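## Task

Move the selector to JOB. Then press keys so that the machine registers exactly E3, D4, E5, C4, C5, D3, D5, C3, E4, in that order, each once, with no other keys. The registered key can differ from the one physically pressed, and only the registered key counts. The machine starts in TEACH. There, presses count for nothing, and each press lights the key the machine registers; every key's label is printed under it. After the switch to JOB there is no return to TEACH and keys stop lighting. Anything that stays in place only because the robot is holding it at the end does not count.

## Robot and tools

Robot: one arm with a two-finger gripper and six joints. From base to hand, with ranges in rad: waist -3.491 to 3.491, shoulder -3.140 to 3.140, elbow -1.187 to 4.328, forearm roll -3.316 to 3.316, wrist pitch -3.140 to 3.140, wrist roll -3.927 to 3.927. The fingers point along the gripper's +z axis and close along its y axis. The reported end_effector_position is the spot between the pads when they are shut. Closed fingertips stick out about 33 mm past that spot; fully open ones stick out about 9 mm. While closing, the tips move roughly 24 mm farther from the arm, so leave that much clearance above any surface.

Frame: the scene frame has its origin on the table top directly under the arm base. +z is up, and +y is to the left when you face along +x. The base may be slightly tilted. The reported hand position can be a little off, more so at long reach.

Command row: every motion uses one row of 10 numbers for the single arm, in this order: x, y, z, qw, qx, qy, qz, position, force_limit, speed. x, y, z form an absolute target position in metres in the scene frame. qw, qx, qy, qz form an absolute orientation quaternion, with w first. Together these seven make a pose, not an offset. The last three numbers control the fingers and each lies in [-1, 1]. For position, +1 is fully open (140 mm), about -0.8 is where the pads touch, and -1 closes until blocked. For force_limit, -1 gives about 14 N, 0 about 60 N and +1 about 107 N on parts up to 40 mm wide. For speed, -1 changes the finger gap at about 30 mm/s, 0 at 140 mm/s and +1 at 250 mm/s. Always resend the orientation you want rather than copying a reported quaternion, which may have drifted. A call is refused, and nothing is sent, if the target lies more than 0.6 m from the last reported position along any gripper axis.

Tools:
- execute_actions {"actions": [...], "pictures": bool}. An empty list only returns the current state. One action looks like {"rows": [[10 numbers], ...], "steps": n}. It can hold 1 to 15 rows and up to 15 steps of 1/30 s each, with 15 as the default. Each row covers one step, and the final row repeats to fill the remaining steps. A wait looks like {"steps": n} with n up to 300, counted from the previous result, so your thinking time uses up part of it.
- move {"target": [10 numbers], "speed": m/s}. It drives the hand in a straight line toward the pose over 0.5 to 10 s. speed runs from 0.002 to 0.5 with a default of 0.25, and turning is capped at twice that value in rad/s. The finger values are sent at the start. The path does not avoid obstacles, and the hand can lag, drift or overshoot the set speed, especially when the arm is near full stretch. The result adds a "move:" line. It shows done (settled near target), off_target, moving, held or fault, along with the remaining distance and the limits that acted. limits=paced means the pose was clipped. limits=held means some steps were blocked, after which motion may jump ahead fast.
- wait {"seconds": 0 to 10} lets the simulation run with no new command.
- zoom_image {"camera": "cam_high"|"cam_low"|"cam_wrist", "region": [x0, y0, x1, y1]} gives a closer view of part of the latest image. Coordinates are pixels from the top-left corner, and the region can be at most 504 by 504. Image sizes are cam_high 896x504, cam_low 896x504 and cam_wrist 504x504 (fisheye). Use it to read key labels and to see which key is lit.


Control behaviour: at each step, the commanded pose is limited to within 70 mm and 16 degrees of the measured pose. When position and orientation cannot both be met, position wins. After an action ends, the arm continues only as far as the last clipped pose. Far targets therefore need several actions, so check the reported pose each time. The simulation keeps running while you compose a reply. A "Hand target" line shows the pose the controller is currently driving toward. A "pose unreachable" line or HELD marks mean the clearance check altered or blocked the command; blocks or posts under the base count as part of the arm. The state line also reports object_status: 0 moving, 1 blocked while opening, 2 blocked while closing (a grip), 3 at the commanded spot or pads touching. position_measured runs from 3 (open) to 230 (pads meeting) and is not linear.

Suggested order: look at the panel, then turn the selector knob to JOB last. While still in TEACH, press each key once and note which key lights, to map pressed keys to registered keys. Then switch to JOB and press the mapped keys in the required order, one press each. Press with closed fingertips, approach slowly from above, and go only a few millimetres past contact before retracting. Confirm the result, let go of everything, then end the scene.

Avoid: the arm is stiff. Pushing even slightly past a firm contact, hitting fast, or using force of 150 N or more, or torque at a joint's limit, causes a fault. A fault halts the arm for 10 s and drops the rest of the call. Torque limits are 145 N m for waist, shoulder and elbow, and 36.4 N m for the three wrist joints. Holding loads heats the motors; a MOTOR HOT warning comes before the brakes engage. Also avoid drops, slips, slams, knocking things over, double presses and stray key touches.

Each tool is called after "Call:" as a command line: name --argument value for each argument, lists and objects as JSON in quotes; but a table of rows of numbers goes row by row, as --pt "numbers of a row", without its own name.

## Session

Call:
execute_actions --actions '[]'

Scene clock: 0.00 s of 4800.00 s.
end_effector_position=(+0.3926, +0.3772, +0.3049) position_measured=3 object_status=3 end_effector_quat_wxyz=(-0.004, -0.023, +0.994, +0.102)
Joint positions: [-0.167 -0.094  0.116 -1.103 -1.918 -1.534]
Joint velocities: [ 0.    -0.001  0.    -0.     0.    -0.   ]
Hand target: +0.393, +0.377, +0.305; -0.004, -0.023, +0.994, +0.102

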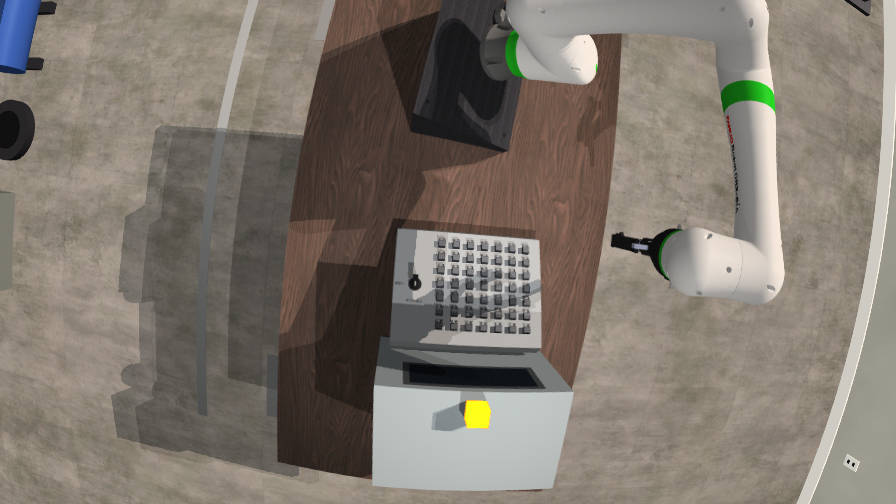

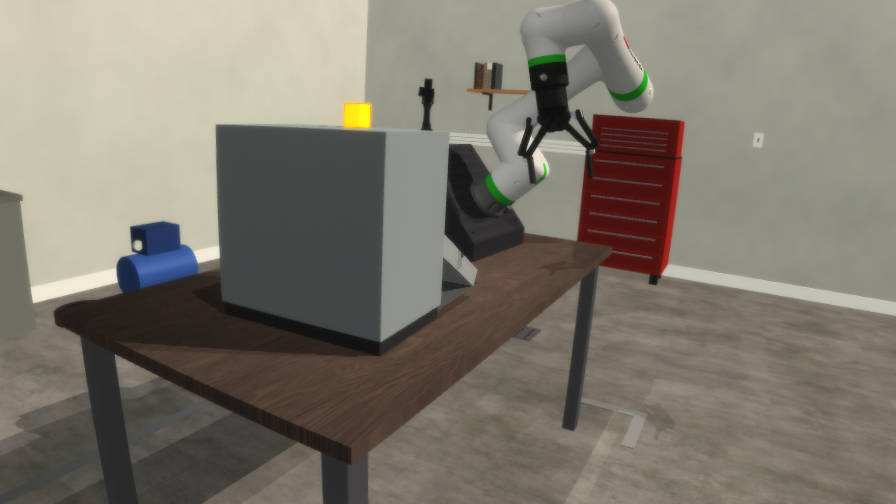

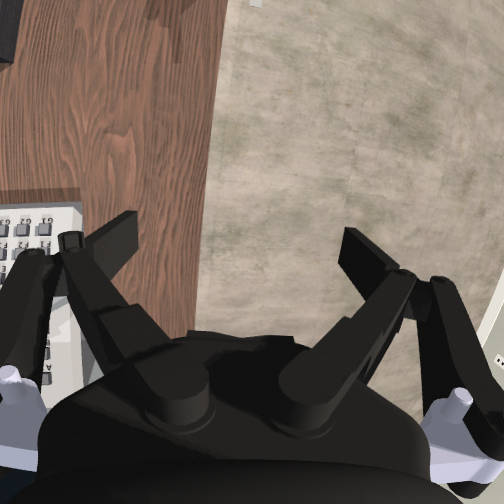

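Call:
zoom_image --camera "cam_high" --region '[370, 215, 570, 400]'

Call:
zoom_image --camera "cam_wrist" --region '[0, 180, 150, 420]'

Region (370, 215, 570, 400) of cam_high's 896x504 image, scaled by 2.520, with more detail than that image has; it fills the top 466 rows of this view, and the rest is white.

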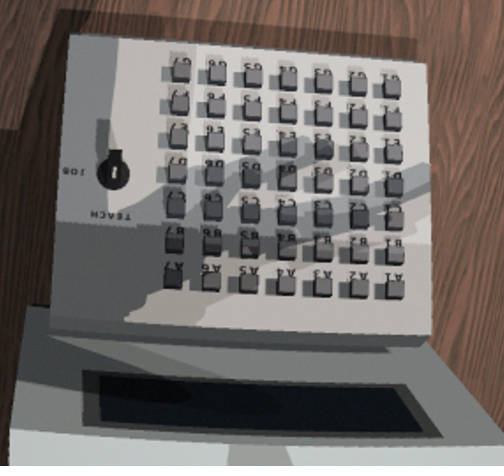

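Region (0, 180, 150, 420) of cam_wrist's 504x504 image, scaled by 2.100, with more detail than that image has; it fills the left 315 columns of this view, and the rest is white.

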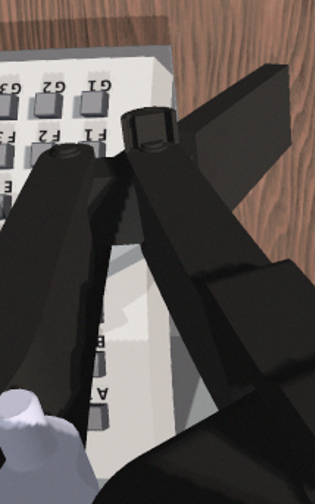

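Call:
move --target '[0.47,0.07,0.30,0,0,1,0,-1,0,0.5]'

Scene clock: 42.13 s of 4800.00 s.
end_effector_position=(+0.4698, +0.0697, +0.3005) position_measured=233 object_status=3 end_effector_quat_wxyz=(-0.001, -0.000, +1.000, -0.001)
Joint positions: [-0.336  0.366  0.177 -0.777 -1.755 -1.085]
Joint velocities: [ 0.     0.002 -0.     0.001  0.    -0.001]
Hand target: +0.470, +0.070, +0.301; -0.001, -0.000, +1.000, -0.001
Off the commanded pose: 0.001 m, 0 deg.
After step 90, 37.37 s passed at rest.
move: done
camera_calibration (this result's frames):
cam_wrist: T_world_to_cam=[[-0.0957027, 0.99541, 0.000226155, -0.0336182], [0.931271, 0.0894559, 0.353173, -0.558426], [0.351532, 0.0340102, -0.935558, 0.30474], [0, 0, 0, 1]] pos_world=[0.409703, 0.0730541, 0.482331]

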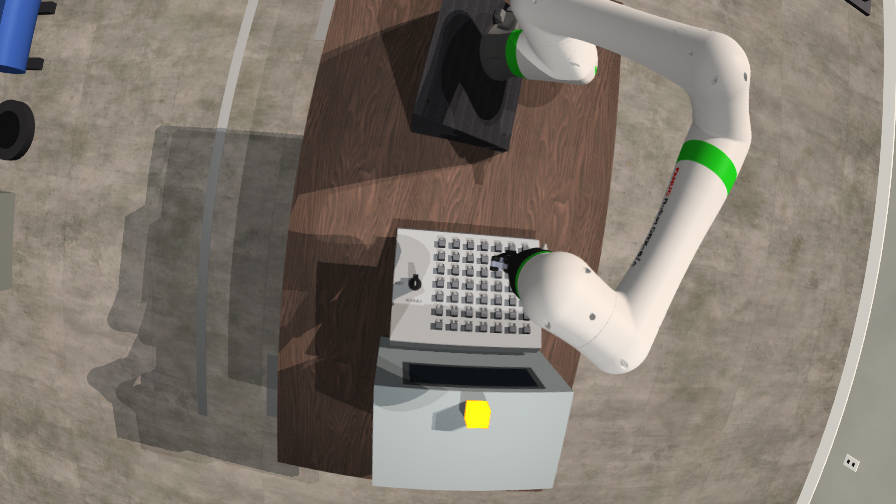

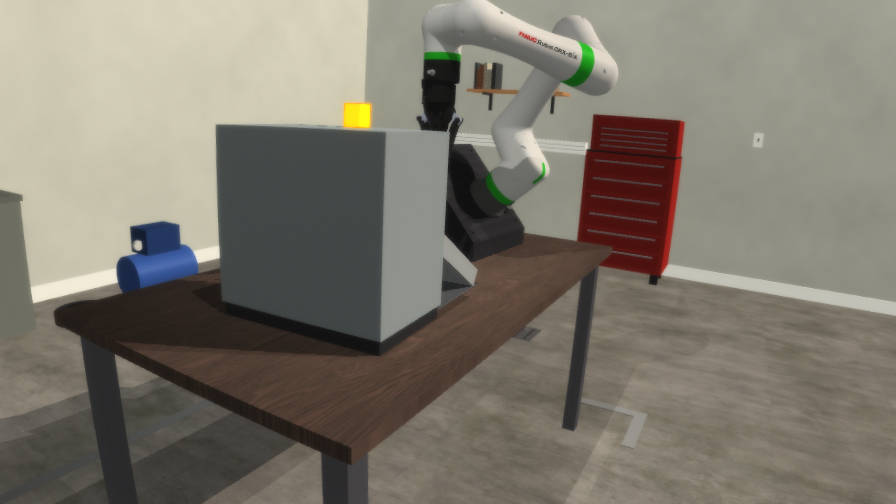

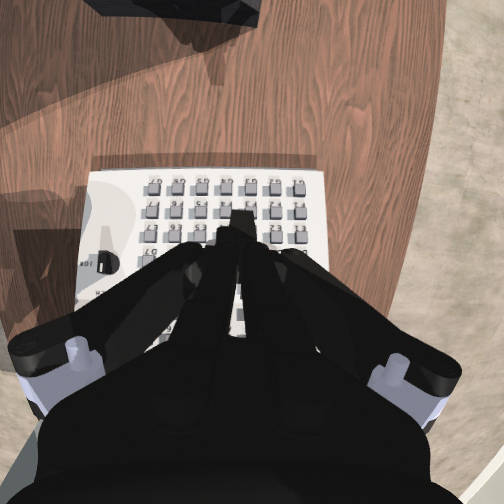

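Call:
zoom_image --camera "cam_wrist" --region '[70, 150, 340, 310]'

Region (70, 150, 340, 310) of cam_wrist's 504x504 image, scaled by 1.867, with more detail than that image has; it fills the top 299 rows of this view, and the rest is white.

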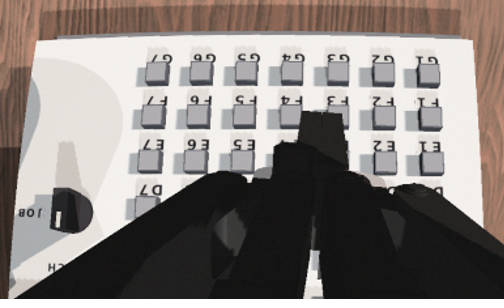

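Call:
move --target '[0.4973,0.0825,0.161,0.2586,-0.0421,0.965,0.0113,-1,0,0.5]'

Scene clock: 80.67 s of 4800.00 s.
end_effector_position=(+0.4972, +0.0823, +0.1612) position_measured=233 object_status=3 end_effector_quat_wxyz=(+0.258, -0.042, +0.965, +0.011)
Joint positions: [-0.291  0.129 -0.414 -1.19  -1.122 -0.668]
Joint velocities: [-0.002  0.002 -0.002 -0.004  0.001  0.004]
Hand target: +0.497, +0.082, +0.161; +0.258, -0.042, +0.965, +0.011
Off the commanded pose: 0.000 m, 0 deg.
After step 90, 34.00 s passed at rest.
move: done
camera_calibration (this result's frames):
cam_wrist: T_world_to_cam=[[-0.168806, 0.984543, -0.0466816, 0.00137449], [0.619582, 0.142827, 0.771828, -0.452818], [0.766565, 0.101366, -0.634116, -0.0962335], [0, 0, 0, 1]] pos_world=[0.354559, 0.0730764, 0.288539]

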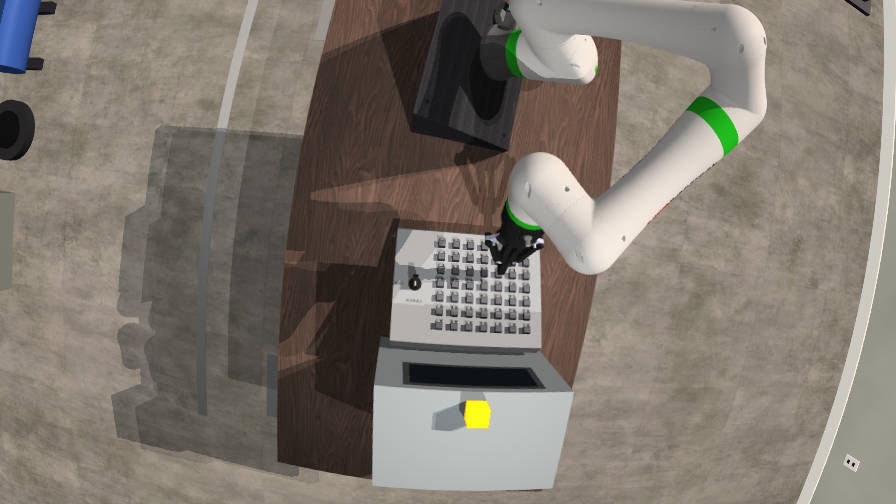

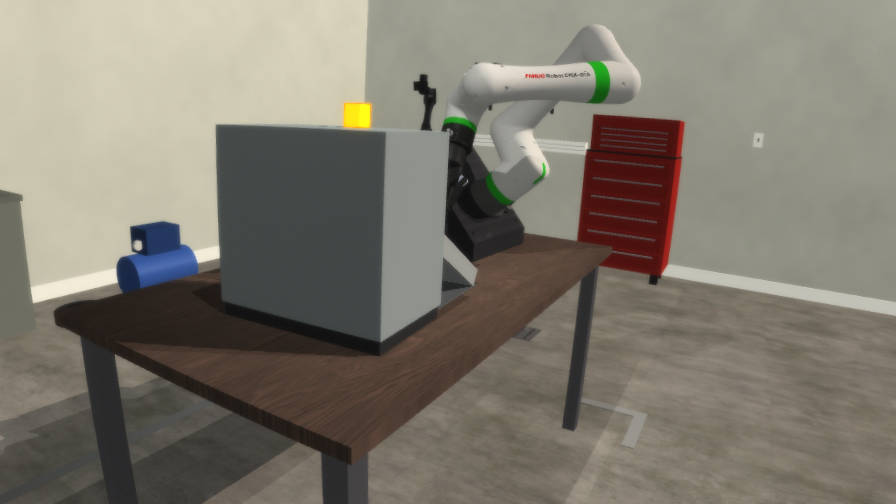

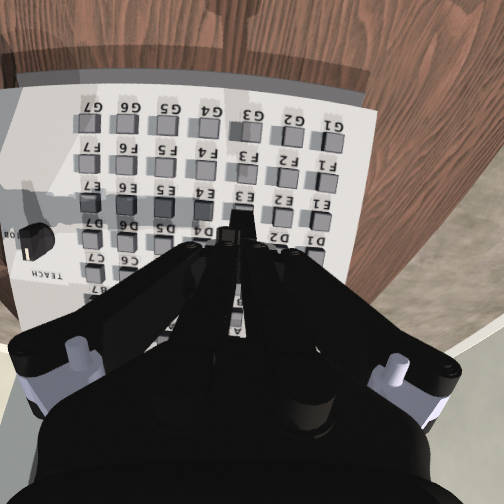

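Call:
move --target '[0.5168,0.084,0.131,0.2586,-0.0421,0.965,0.0113,-1,0,0.5]' --speed 0.08

Scene clock: 110.90 s of 4800.00 s.
end_effector_position=(+0.5158, +0.0840, +0.1320) position_measured=233 object_status=3 end_effector_quat_wxyz=(+0.258, -0.043, +0.965, +0.011)
Joint positions: [-0.228  0.181 -0.402 -1.235 -1.059 -0.644]
Joint velocities: [ 0.001 -0.    -0.001  0.001  0.    -0.001]
Hand target: +0.516, +0.084, +0.132; +0.258, -0.043, +0.965, +0.011
Off the commanded pose: 0.001 m, 0 deg.
FORCE FAULT: contact force on the arm reached its limit, and the arm stopped for 10 seconds. The contact can be on any part of the arm, not only on its tool. The arm's remaining commands of this call were not run. The arm holds still and accepts commands again. Move the arm away from the contact; if what it grips holds it there, let go first. Pushing or pulling that hard again can fault the arm again.
After step 90, 16.40 s passed at rest.
move: done
camera_calibration (this result's frames):
cam_wrist: T_world_to_cam=[[-0.171222, 0.984157, -0.0460228, 0.00259846], [0.619853, 0.143915, 0.771408, -0.442254], [0.76581, 0.103555, -0.634675, -0.128826], [0, 0, 0, 1]] pos_world=[0.373234, 0.0744304, 0.259515]

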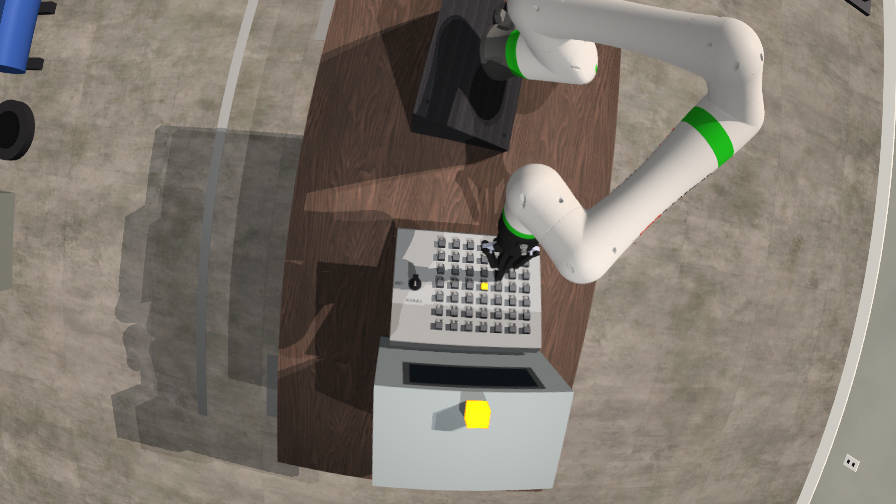

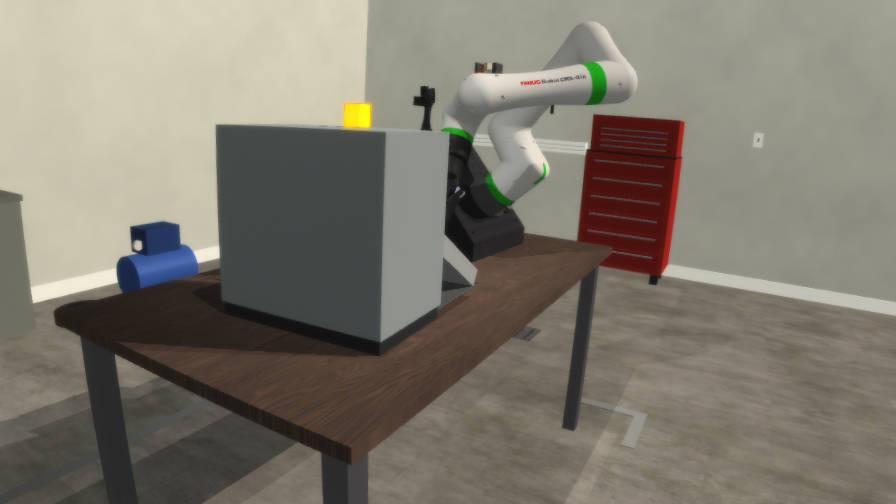

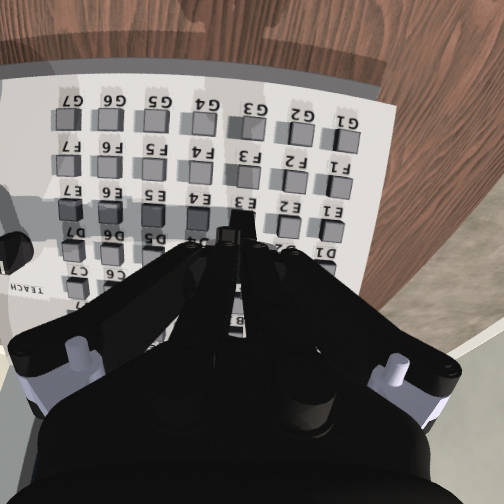

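Call:
zoom_image --camera "cam_high" --region '[370, 215, 570, 400]'

Call:
move --target '[0.5058,0.0831,0.1493,0.2586,-0.0421,0.965,0.0113,-1,0,0.5]' --speed 0.1

Region (370, 215, 570, 400) of cam_high's 896x504 image, scaled by 2.520, with more detail than that image has; it fills the top 466 rows of this view, and the rest is white.

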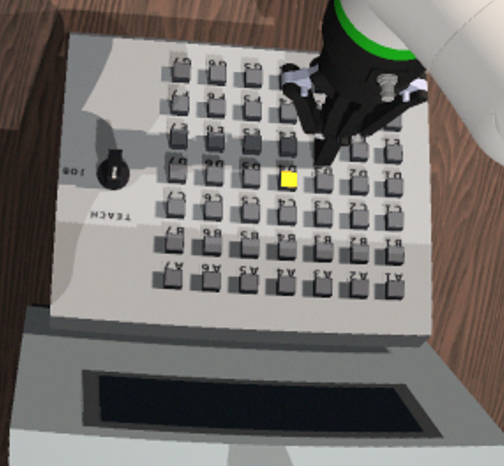

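Scene clock: 120.63 s of 4800.00 s.
end_effector_position=(+0.5058, +0.0831, +0.1492) position_measured=233 object_status=3 end_effector_quat_wxyz=(+0.259, -0.042, +0.965, +0.011)
Joint positions: [-0.264  0.151 -0.409 -1.21  -1.094 -0.659]
Joint velocities: [-0.002 -0.001 -0.     0.002 -0.001 -0.002]
Hand target: +0.506, +0.083, +0.149; +0.259, -0.042, +0.965, +0.011
Off the commanded pose: 0.000 m, 0 deg.
After step 90, 6.00 s passed at rest.
move: done
camera_calibration (this result's frames):
cam_wrist: T_world_to_cam=[[-0.169259, 0.984497, -0.046011, 0.00156521], [0.61882, 0.142494, 0.7725, -0.448681], [0.767081, 0.10228, -0.633345, -0.1109], [0, 0, 0, 1]] pos_world=[0.362987, 0.073736, 0.27644]

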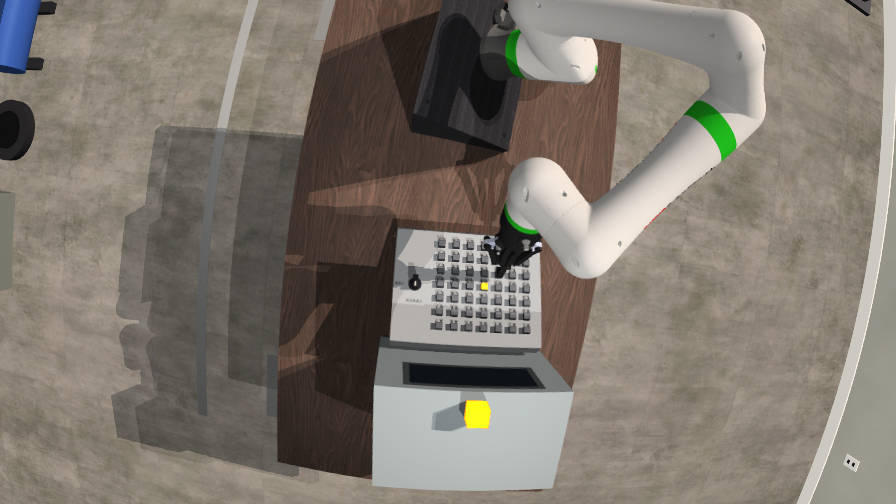

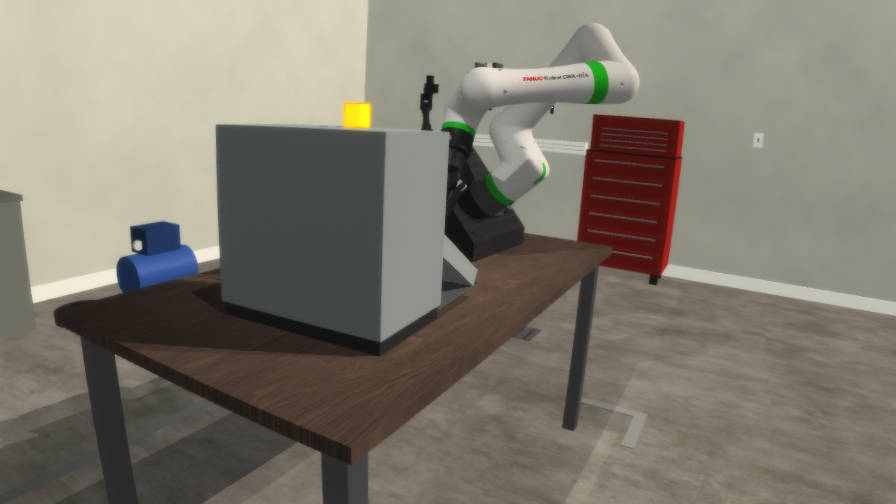

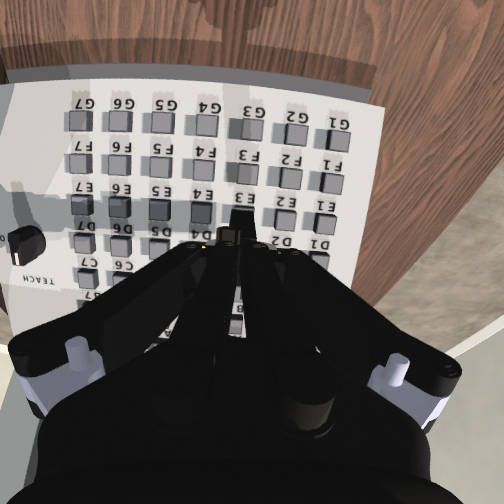

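Call:
move --target '[0.4780,0.1144,0.1257,0.2586,-0.0421,0.965,0.0113,-1,0,0.5]' --speed 0.1

Call:
move --target '[0.4815,0.1147,0.1196,0.2586,-0.0421,0.965,0.0113,-1,0,0.5]' --speed 0.02

Scene clock: 139.43 s of 4800.00 s.
end_effector_position=(+0.4781, +0.1144, +0.1257) position_measured=233 object_status=3 end_effector_quat_wxyz=(+0.259, -0.042, +0.965, +0.011)
Joint positions: [-0.195  0.038 -0.51  -1.23  -1.043 -0.694]
Joint velocities: [ 0.002 -0.003 -0.003 -0.     0.002 -0.002]
Hand target: +0.478, +0.114, +0.126; +0.259, -0.042, +0.965, +0.011
Off the commanded pose: 0.000 m, 0 deg.
After step 90, 14.97 s passed at rest.
move: done
camera_calibration (this result's frames):
cam_wrist: T_world_to_cam=[[-0.169455, 0.984471, -0.045842, -0.0349024], [0.61864, 0.142464, 0.77265, -0.417759], [0.767183, 0.10257, -0.633174, -0.107904], [0, 0, 0, 1]] pos_world=[0.33531, 0.104944, 0.25286]

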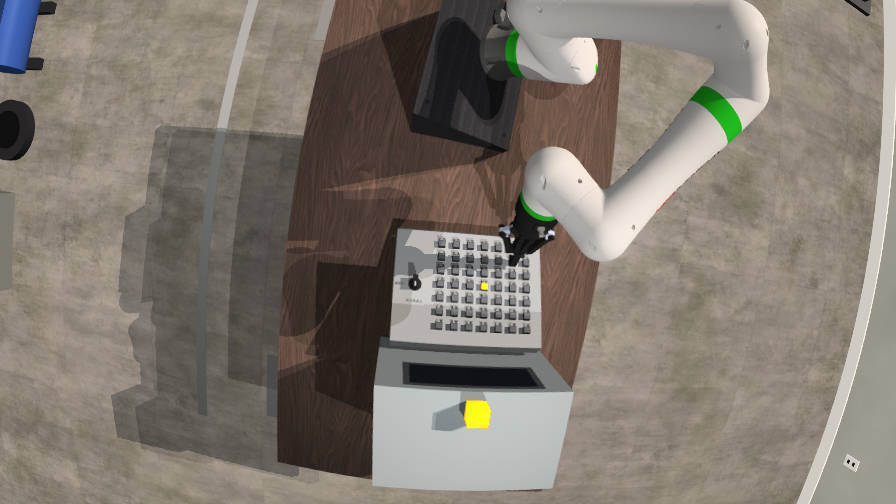

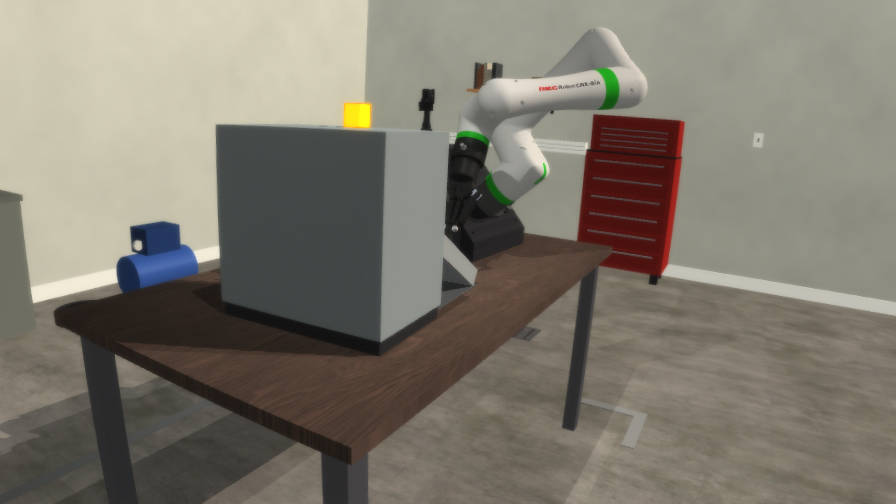

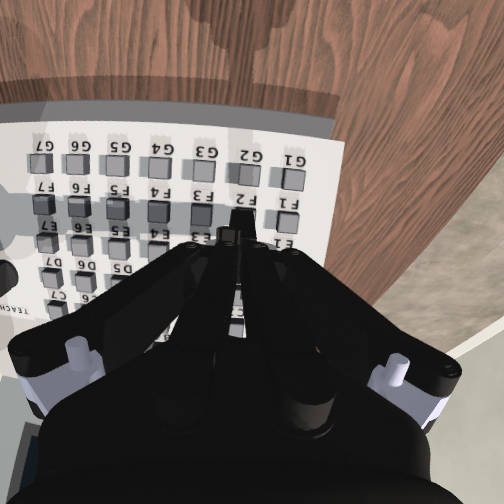

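Scene clock: 140.13 s of 4800.00 s.
end_effector_position=(+0.4815, +0.1147, +0.1196) position_measured=233 object_status=3 end_effector_quat_wxyz=(+0.259, -0.042, +0.965, +0.011)
Joint positions: [-0.181  0.05  -0.508 -1.24  -1.028 -0.688]
Joint velocities: [ 0.001  0.001 -0.002 -0.001  0.002  0.001]
Hand target: +0.482, +0.115, +0.120; +0.259, -0.042, +0.965, +0.011
Off the commanded pose: 0.000 m, 0 deg.
move: done
camera_calibration (this result's frames):
cam_wrist: T_world_to_cam=[[-0.169375, 0.984479, -0.0459653, -0.0349732], [0.618785, 0.142528, 0.772522, -0.4153], [0.767083, 0.102404, -0.633322, -0.114246], [0, 0, 0, 1]] pos_world=[0.338694, 0.105322, 0.246866]

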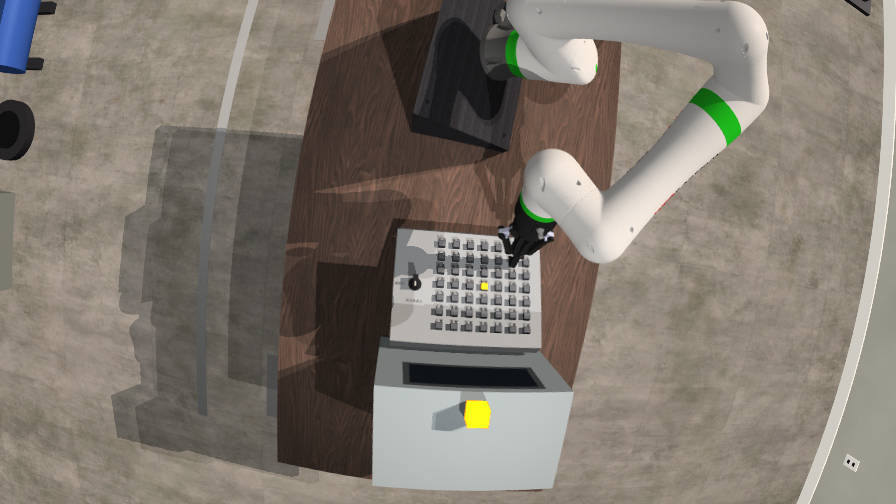

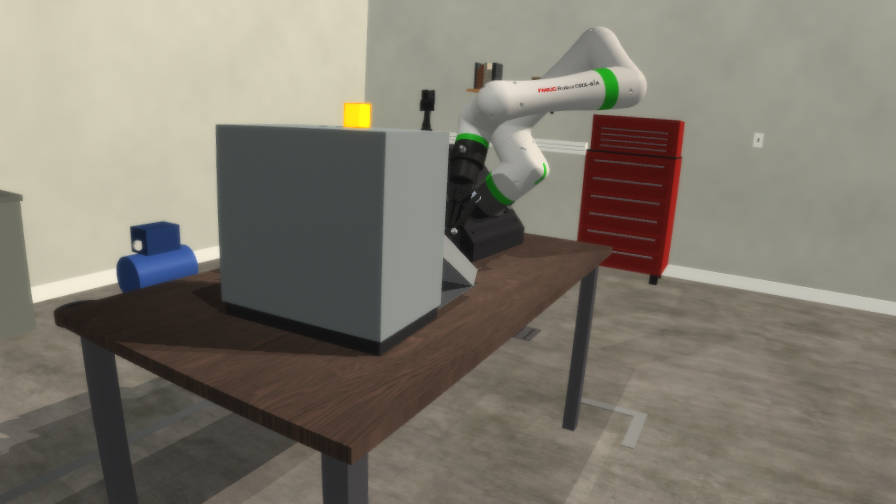

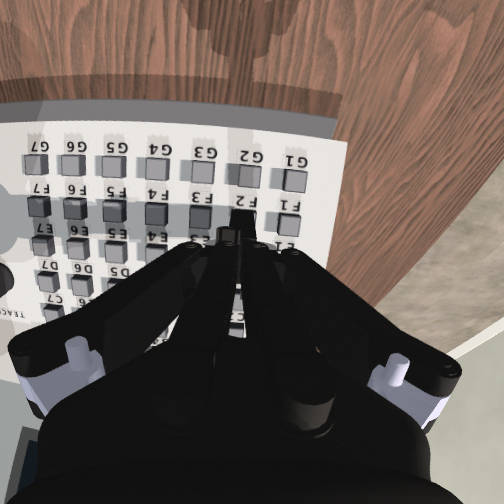

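Call:
move --target '[0.4828,0.1148,0.1174,0.2586,-0.0421,0.965,0.0113,-1,0,0.5]' --speed 0.01

Scene clock: 144.90 s of 4800.00 s.
end_effector_position=(+0.4828, +0.1148, +0.1174) position_measured=233 object_status=3 end_effector_quat_wxyz=(+0.259, -0.042, +0.965, +0.011)
Joint positions: [-0.176  0.054 -0.507 -1.244 -1.023 -0.686]
Joint velocities: [ 0.001  0.    -0.001 -0.001  0.     0.001]
Hand target: +0.483, +0.115, +0.117; +0.259, -0.042, +0.965, +0.011
Off the commanded pose: 0.000 m, 0 deg.
After step 90, 1.07 s passed at rest.
move: done
camera_calibration (this result's frames):
cam_wrist: T_world_to_cam=[[-0.169362, 0.984481, -0.0459808, -0.0349572], [0.618788, 0.142532, 0.77252, -0.414402], [0.767084, 0.102383, -0.633324, -0.116666], [0, 0, 0, 1]] pos_world=[0.339999, 0.105425, 0.244639]

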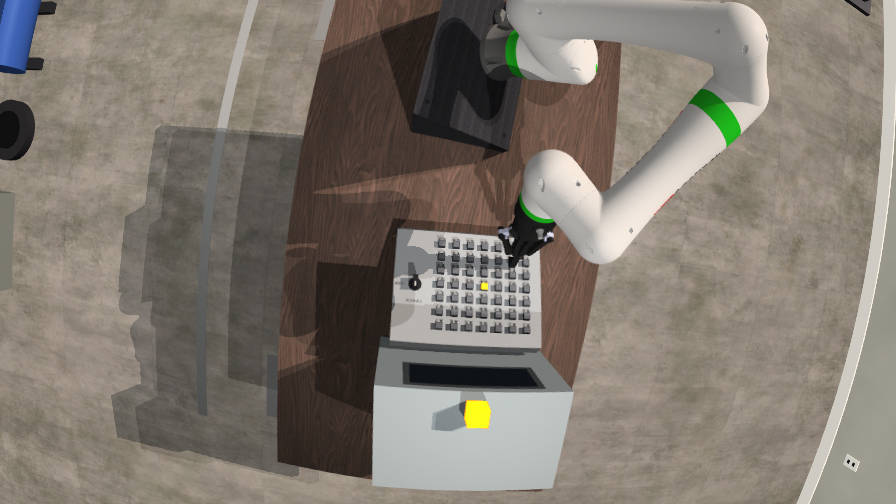

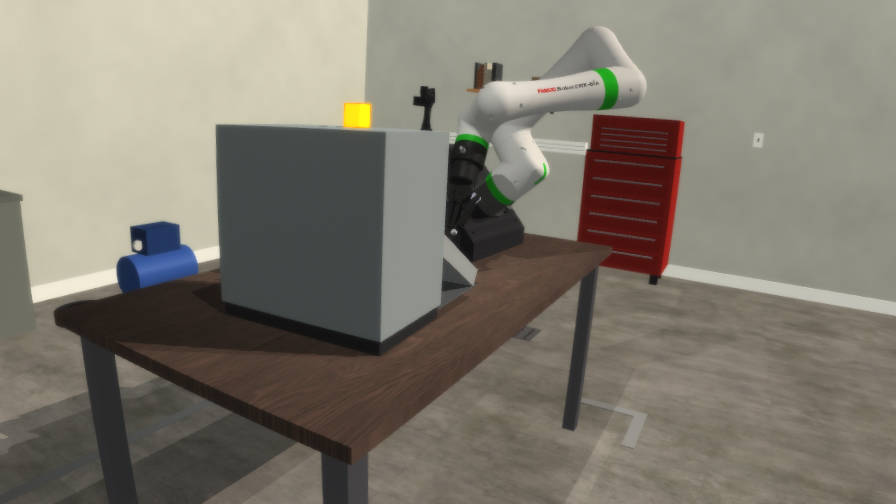

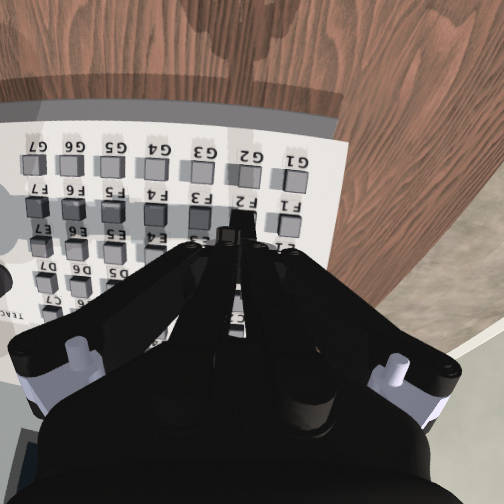

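Call:
move --target '[0.4835,0.1149,0.1162,0.2586,-0.0421,0.965,0.0113,-1,0,0.5]' --speed 0.01

Scene clock: 148.43 s of 4800.00 s.
end_effector_position=(+0.4835, +0.1149, +0.1162) position_measured=233 object_status=3 end_effector_quat_wxyz=(+0.259, -0.042, +0.965, +0.011)
Joint positions: [-0.173  0.056 -0.507 -1.246 -1.02  -0.684]
Joint velocities: [ 0.001  0.001 -0.001 -0.001  0.    -0.001]
Hand target: +0.484, +0.115, +0.116; +0.259, -0.042, +0.965, +0.011
Off the commanded pose: 0.000 m, 0 deg.
move: done
camera_calibration (this result's frames):
cam_wrist: T_world_to_cam=[[-0.16935, 0.984483, -0.0459813, -0.0349957], [0.618788, 0.142525, 0.77252, -0.413915], [0.767086, 0.102374, -0.633323, -0.117982], [0, 0, 0, 1]] pos_world=[0.340701, 0.105524, 0.243428]

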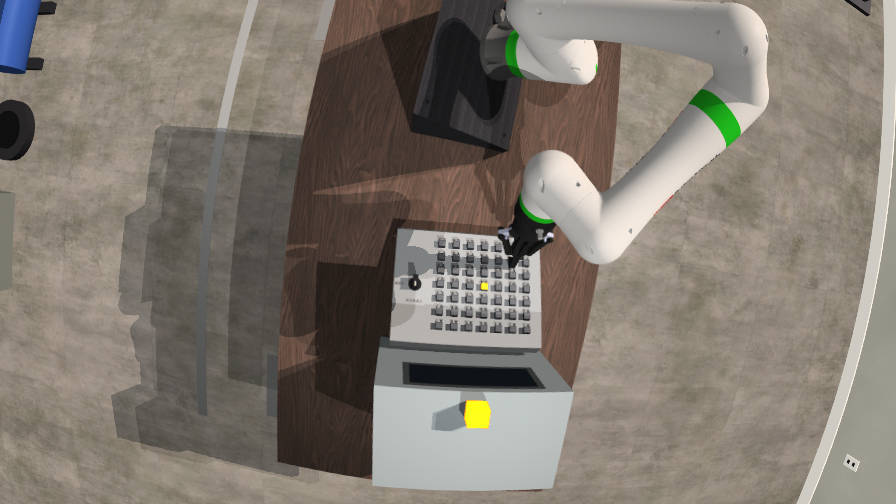

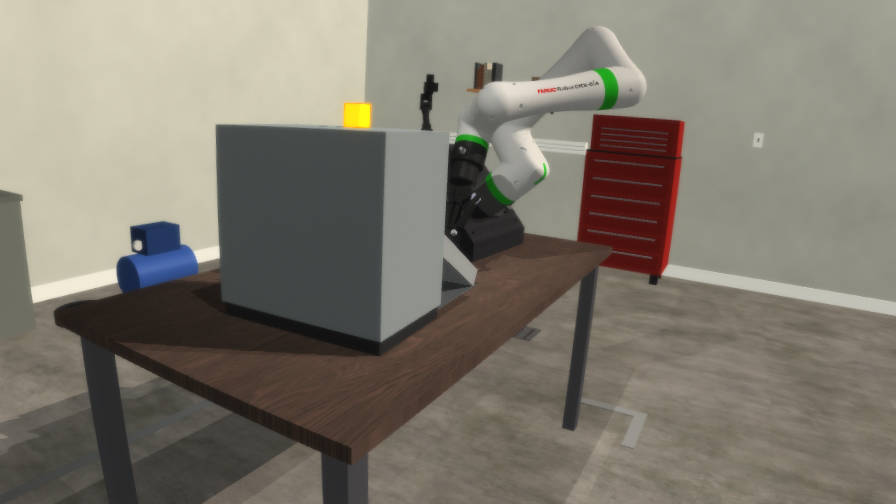

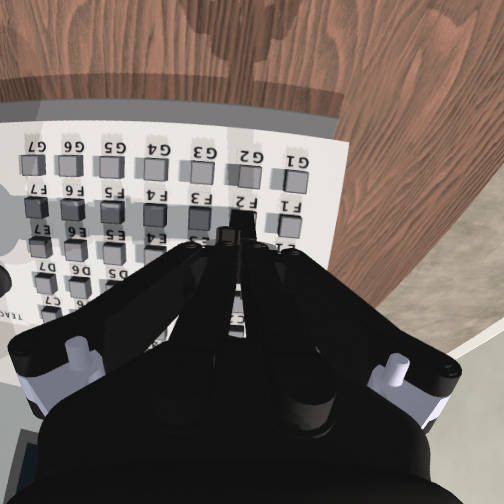

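Call:
move --target '[0.4842,0.1150,0.1149,0.2586,-0.0421,0.965,0.0113,-1,0,0.5]' --speed 0.01

Call:
move --target '[0.4848,0.1150,0.1139,0.2586,-0.0421,0.965,0.0113,-1,0,0.5]' --speed 0.01

Scene clock: 157.23 s of 4800.00 s.
end_effector_position=(+0.4842, +0.1150, +0.1149) position_measured=233 object_status=3 end_effector_quat_wxyz=(+0.259, -0.042, +0.965, +0.011)
Joint positions: [-0.17   0.059 -0.506 -1.248 -1.017 -0.683]
Joint velocities: [ 0.001 -0.    -0.001 -0.001  0.     0.001]
Hand target: +0.484, +0.115, +0.115; +0.259, -0.042, +0.965, +0.011
Off the commanded pose: 0.000 m, 0 deg.
After step 90, 5.10 s passed at rest.
move: done
camera_calibration (this result's frames):
cam_wrist: T_world_to_cam=[[-0.169352, 0.984482, -0.0459832, -0.0350345], [0.618784, 0.142527, 0.772524, -0.41336], [0.76709, 0.102375, -0.633319, -0.119355], [0, 0, 0, 1]] pos_world=[0.341403, 0.105625, 0.24213]

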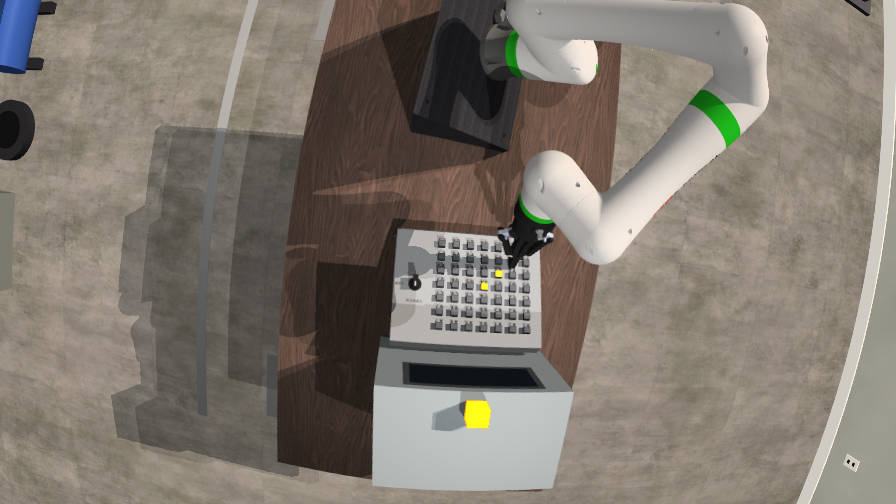

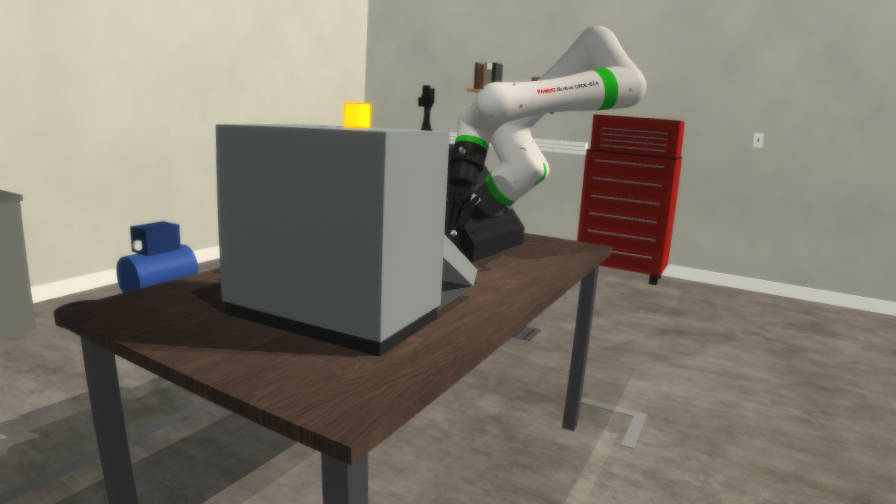

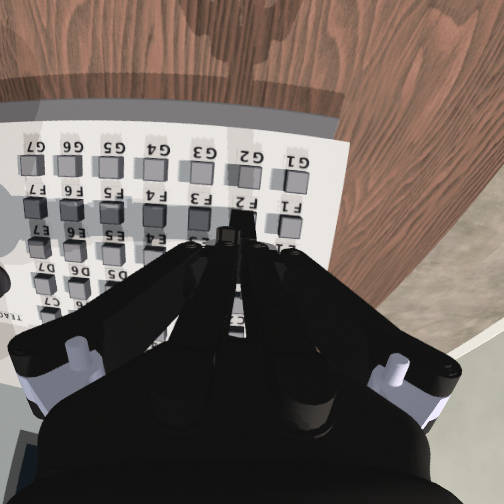

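Scene clock: 157.93 s of 4800.00 s.
end_effector_position=(+0.4848, +0.1150, +0.1140) position_measured=233 object_status=3 end_effector_quat_wxyz=(+0.259, -0.042, +0.965, +0.011)
Joint positions: [-0.168  0.061 -0.506 -1.25  -1.015 -0.682]
Joint velocities: [-0.     0.001  0.002 -0.     0.001  0.001]
Hand target: +0.485, +0.115, +0.114; +0.259, -0.042, +0.965, +0.011
Off the commanded pose: 0.000 m, 0 deg.
move: done
camera_calibration (this result's frames):
cam_wrist: T_world_to_cam=[[-0.16946, 0.984461, -0.0460395, -0.034939], [0.618762, 0.142639, 0.77252, -0.412995], [0.767083, 0.102424, -0.633319, -0.120424], [0, 0, 0, 1]] pos_world=[0.342, 0.105639, 0.241171]

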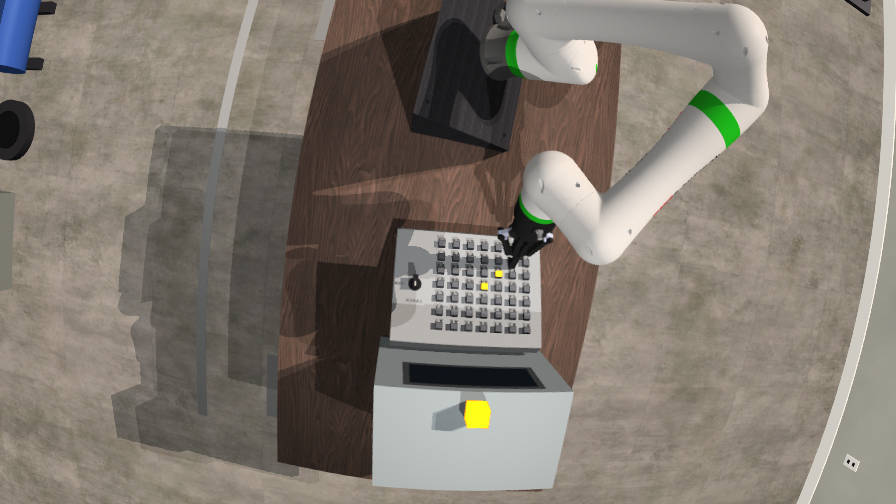

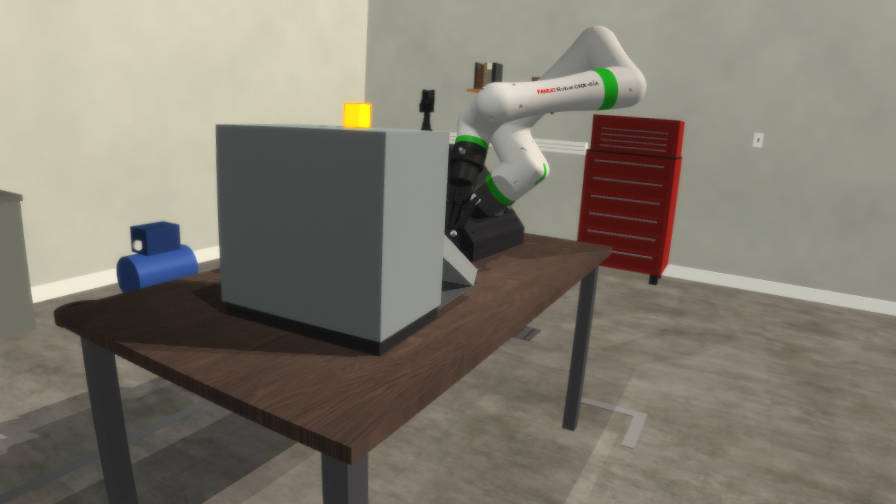

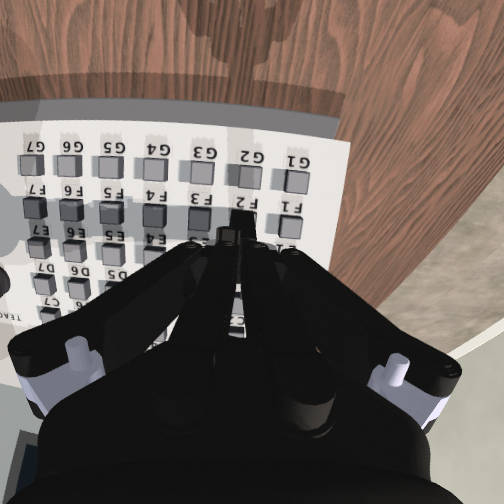

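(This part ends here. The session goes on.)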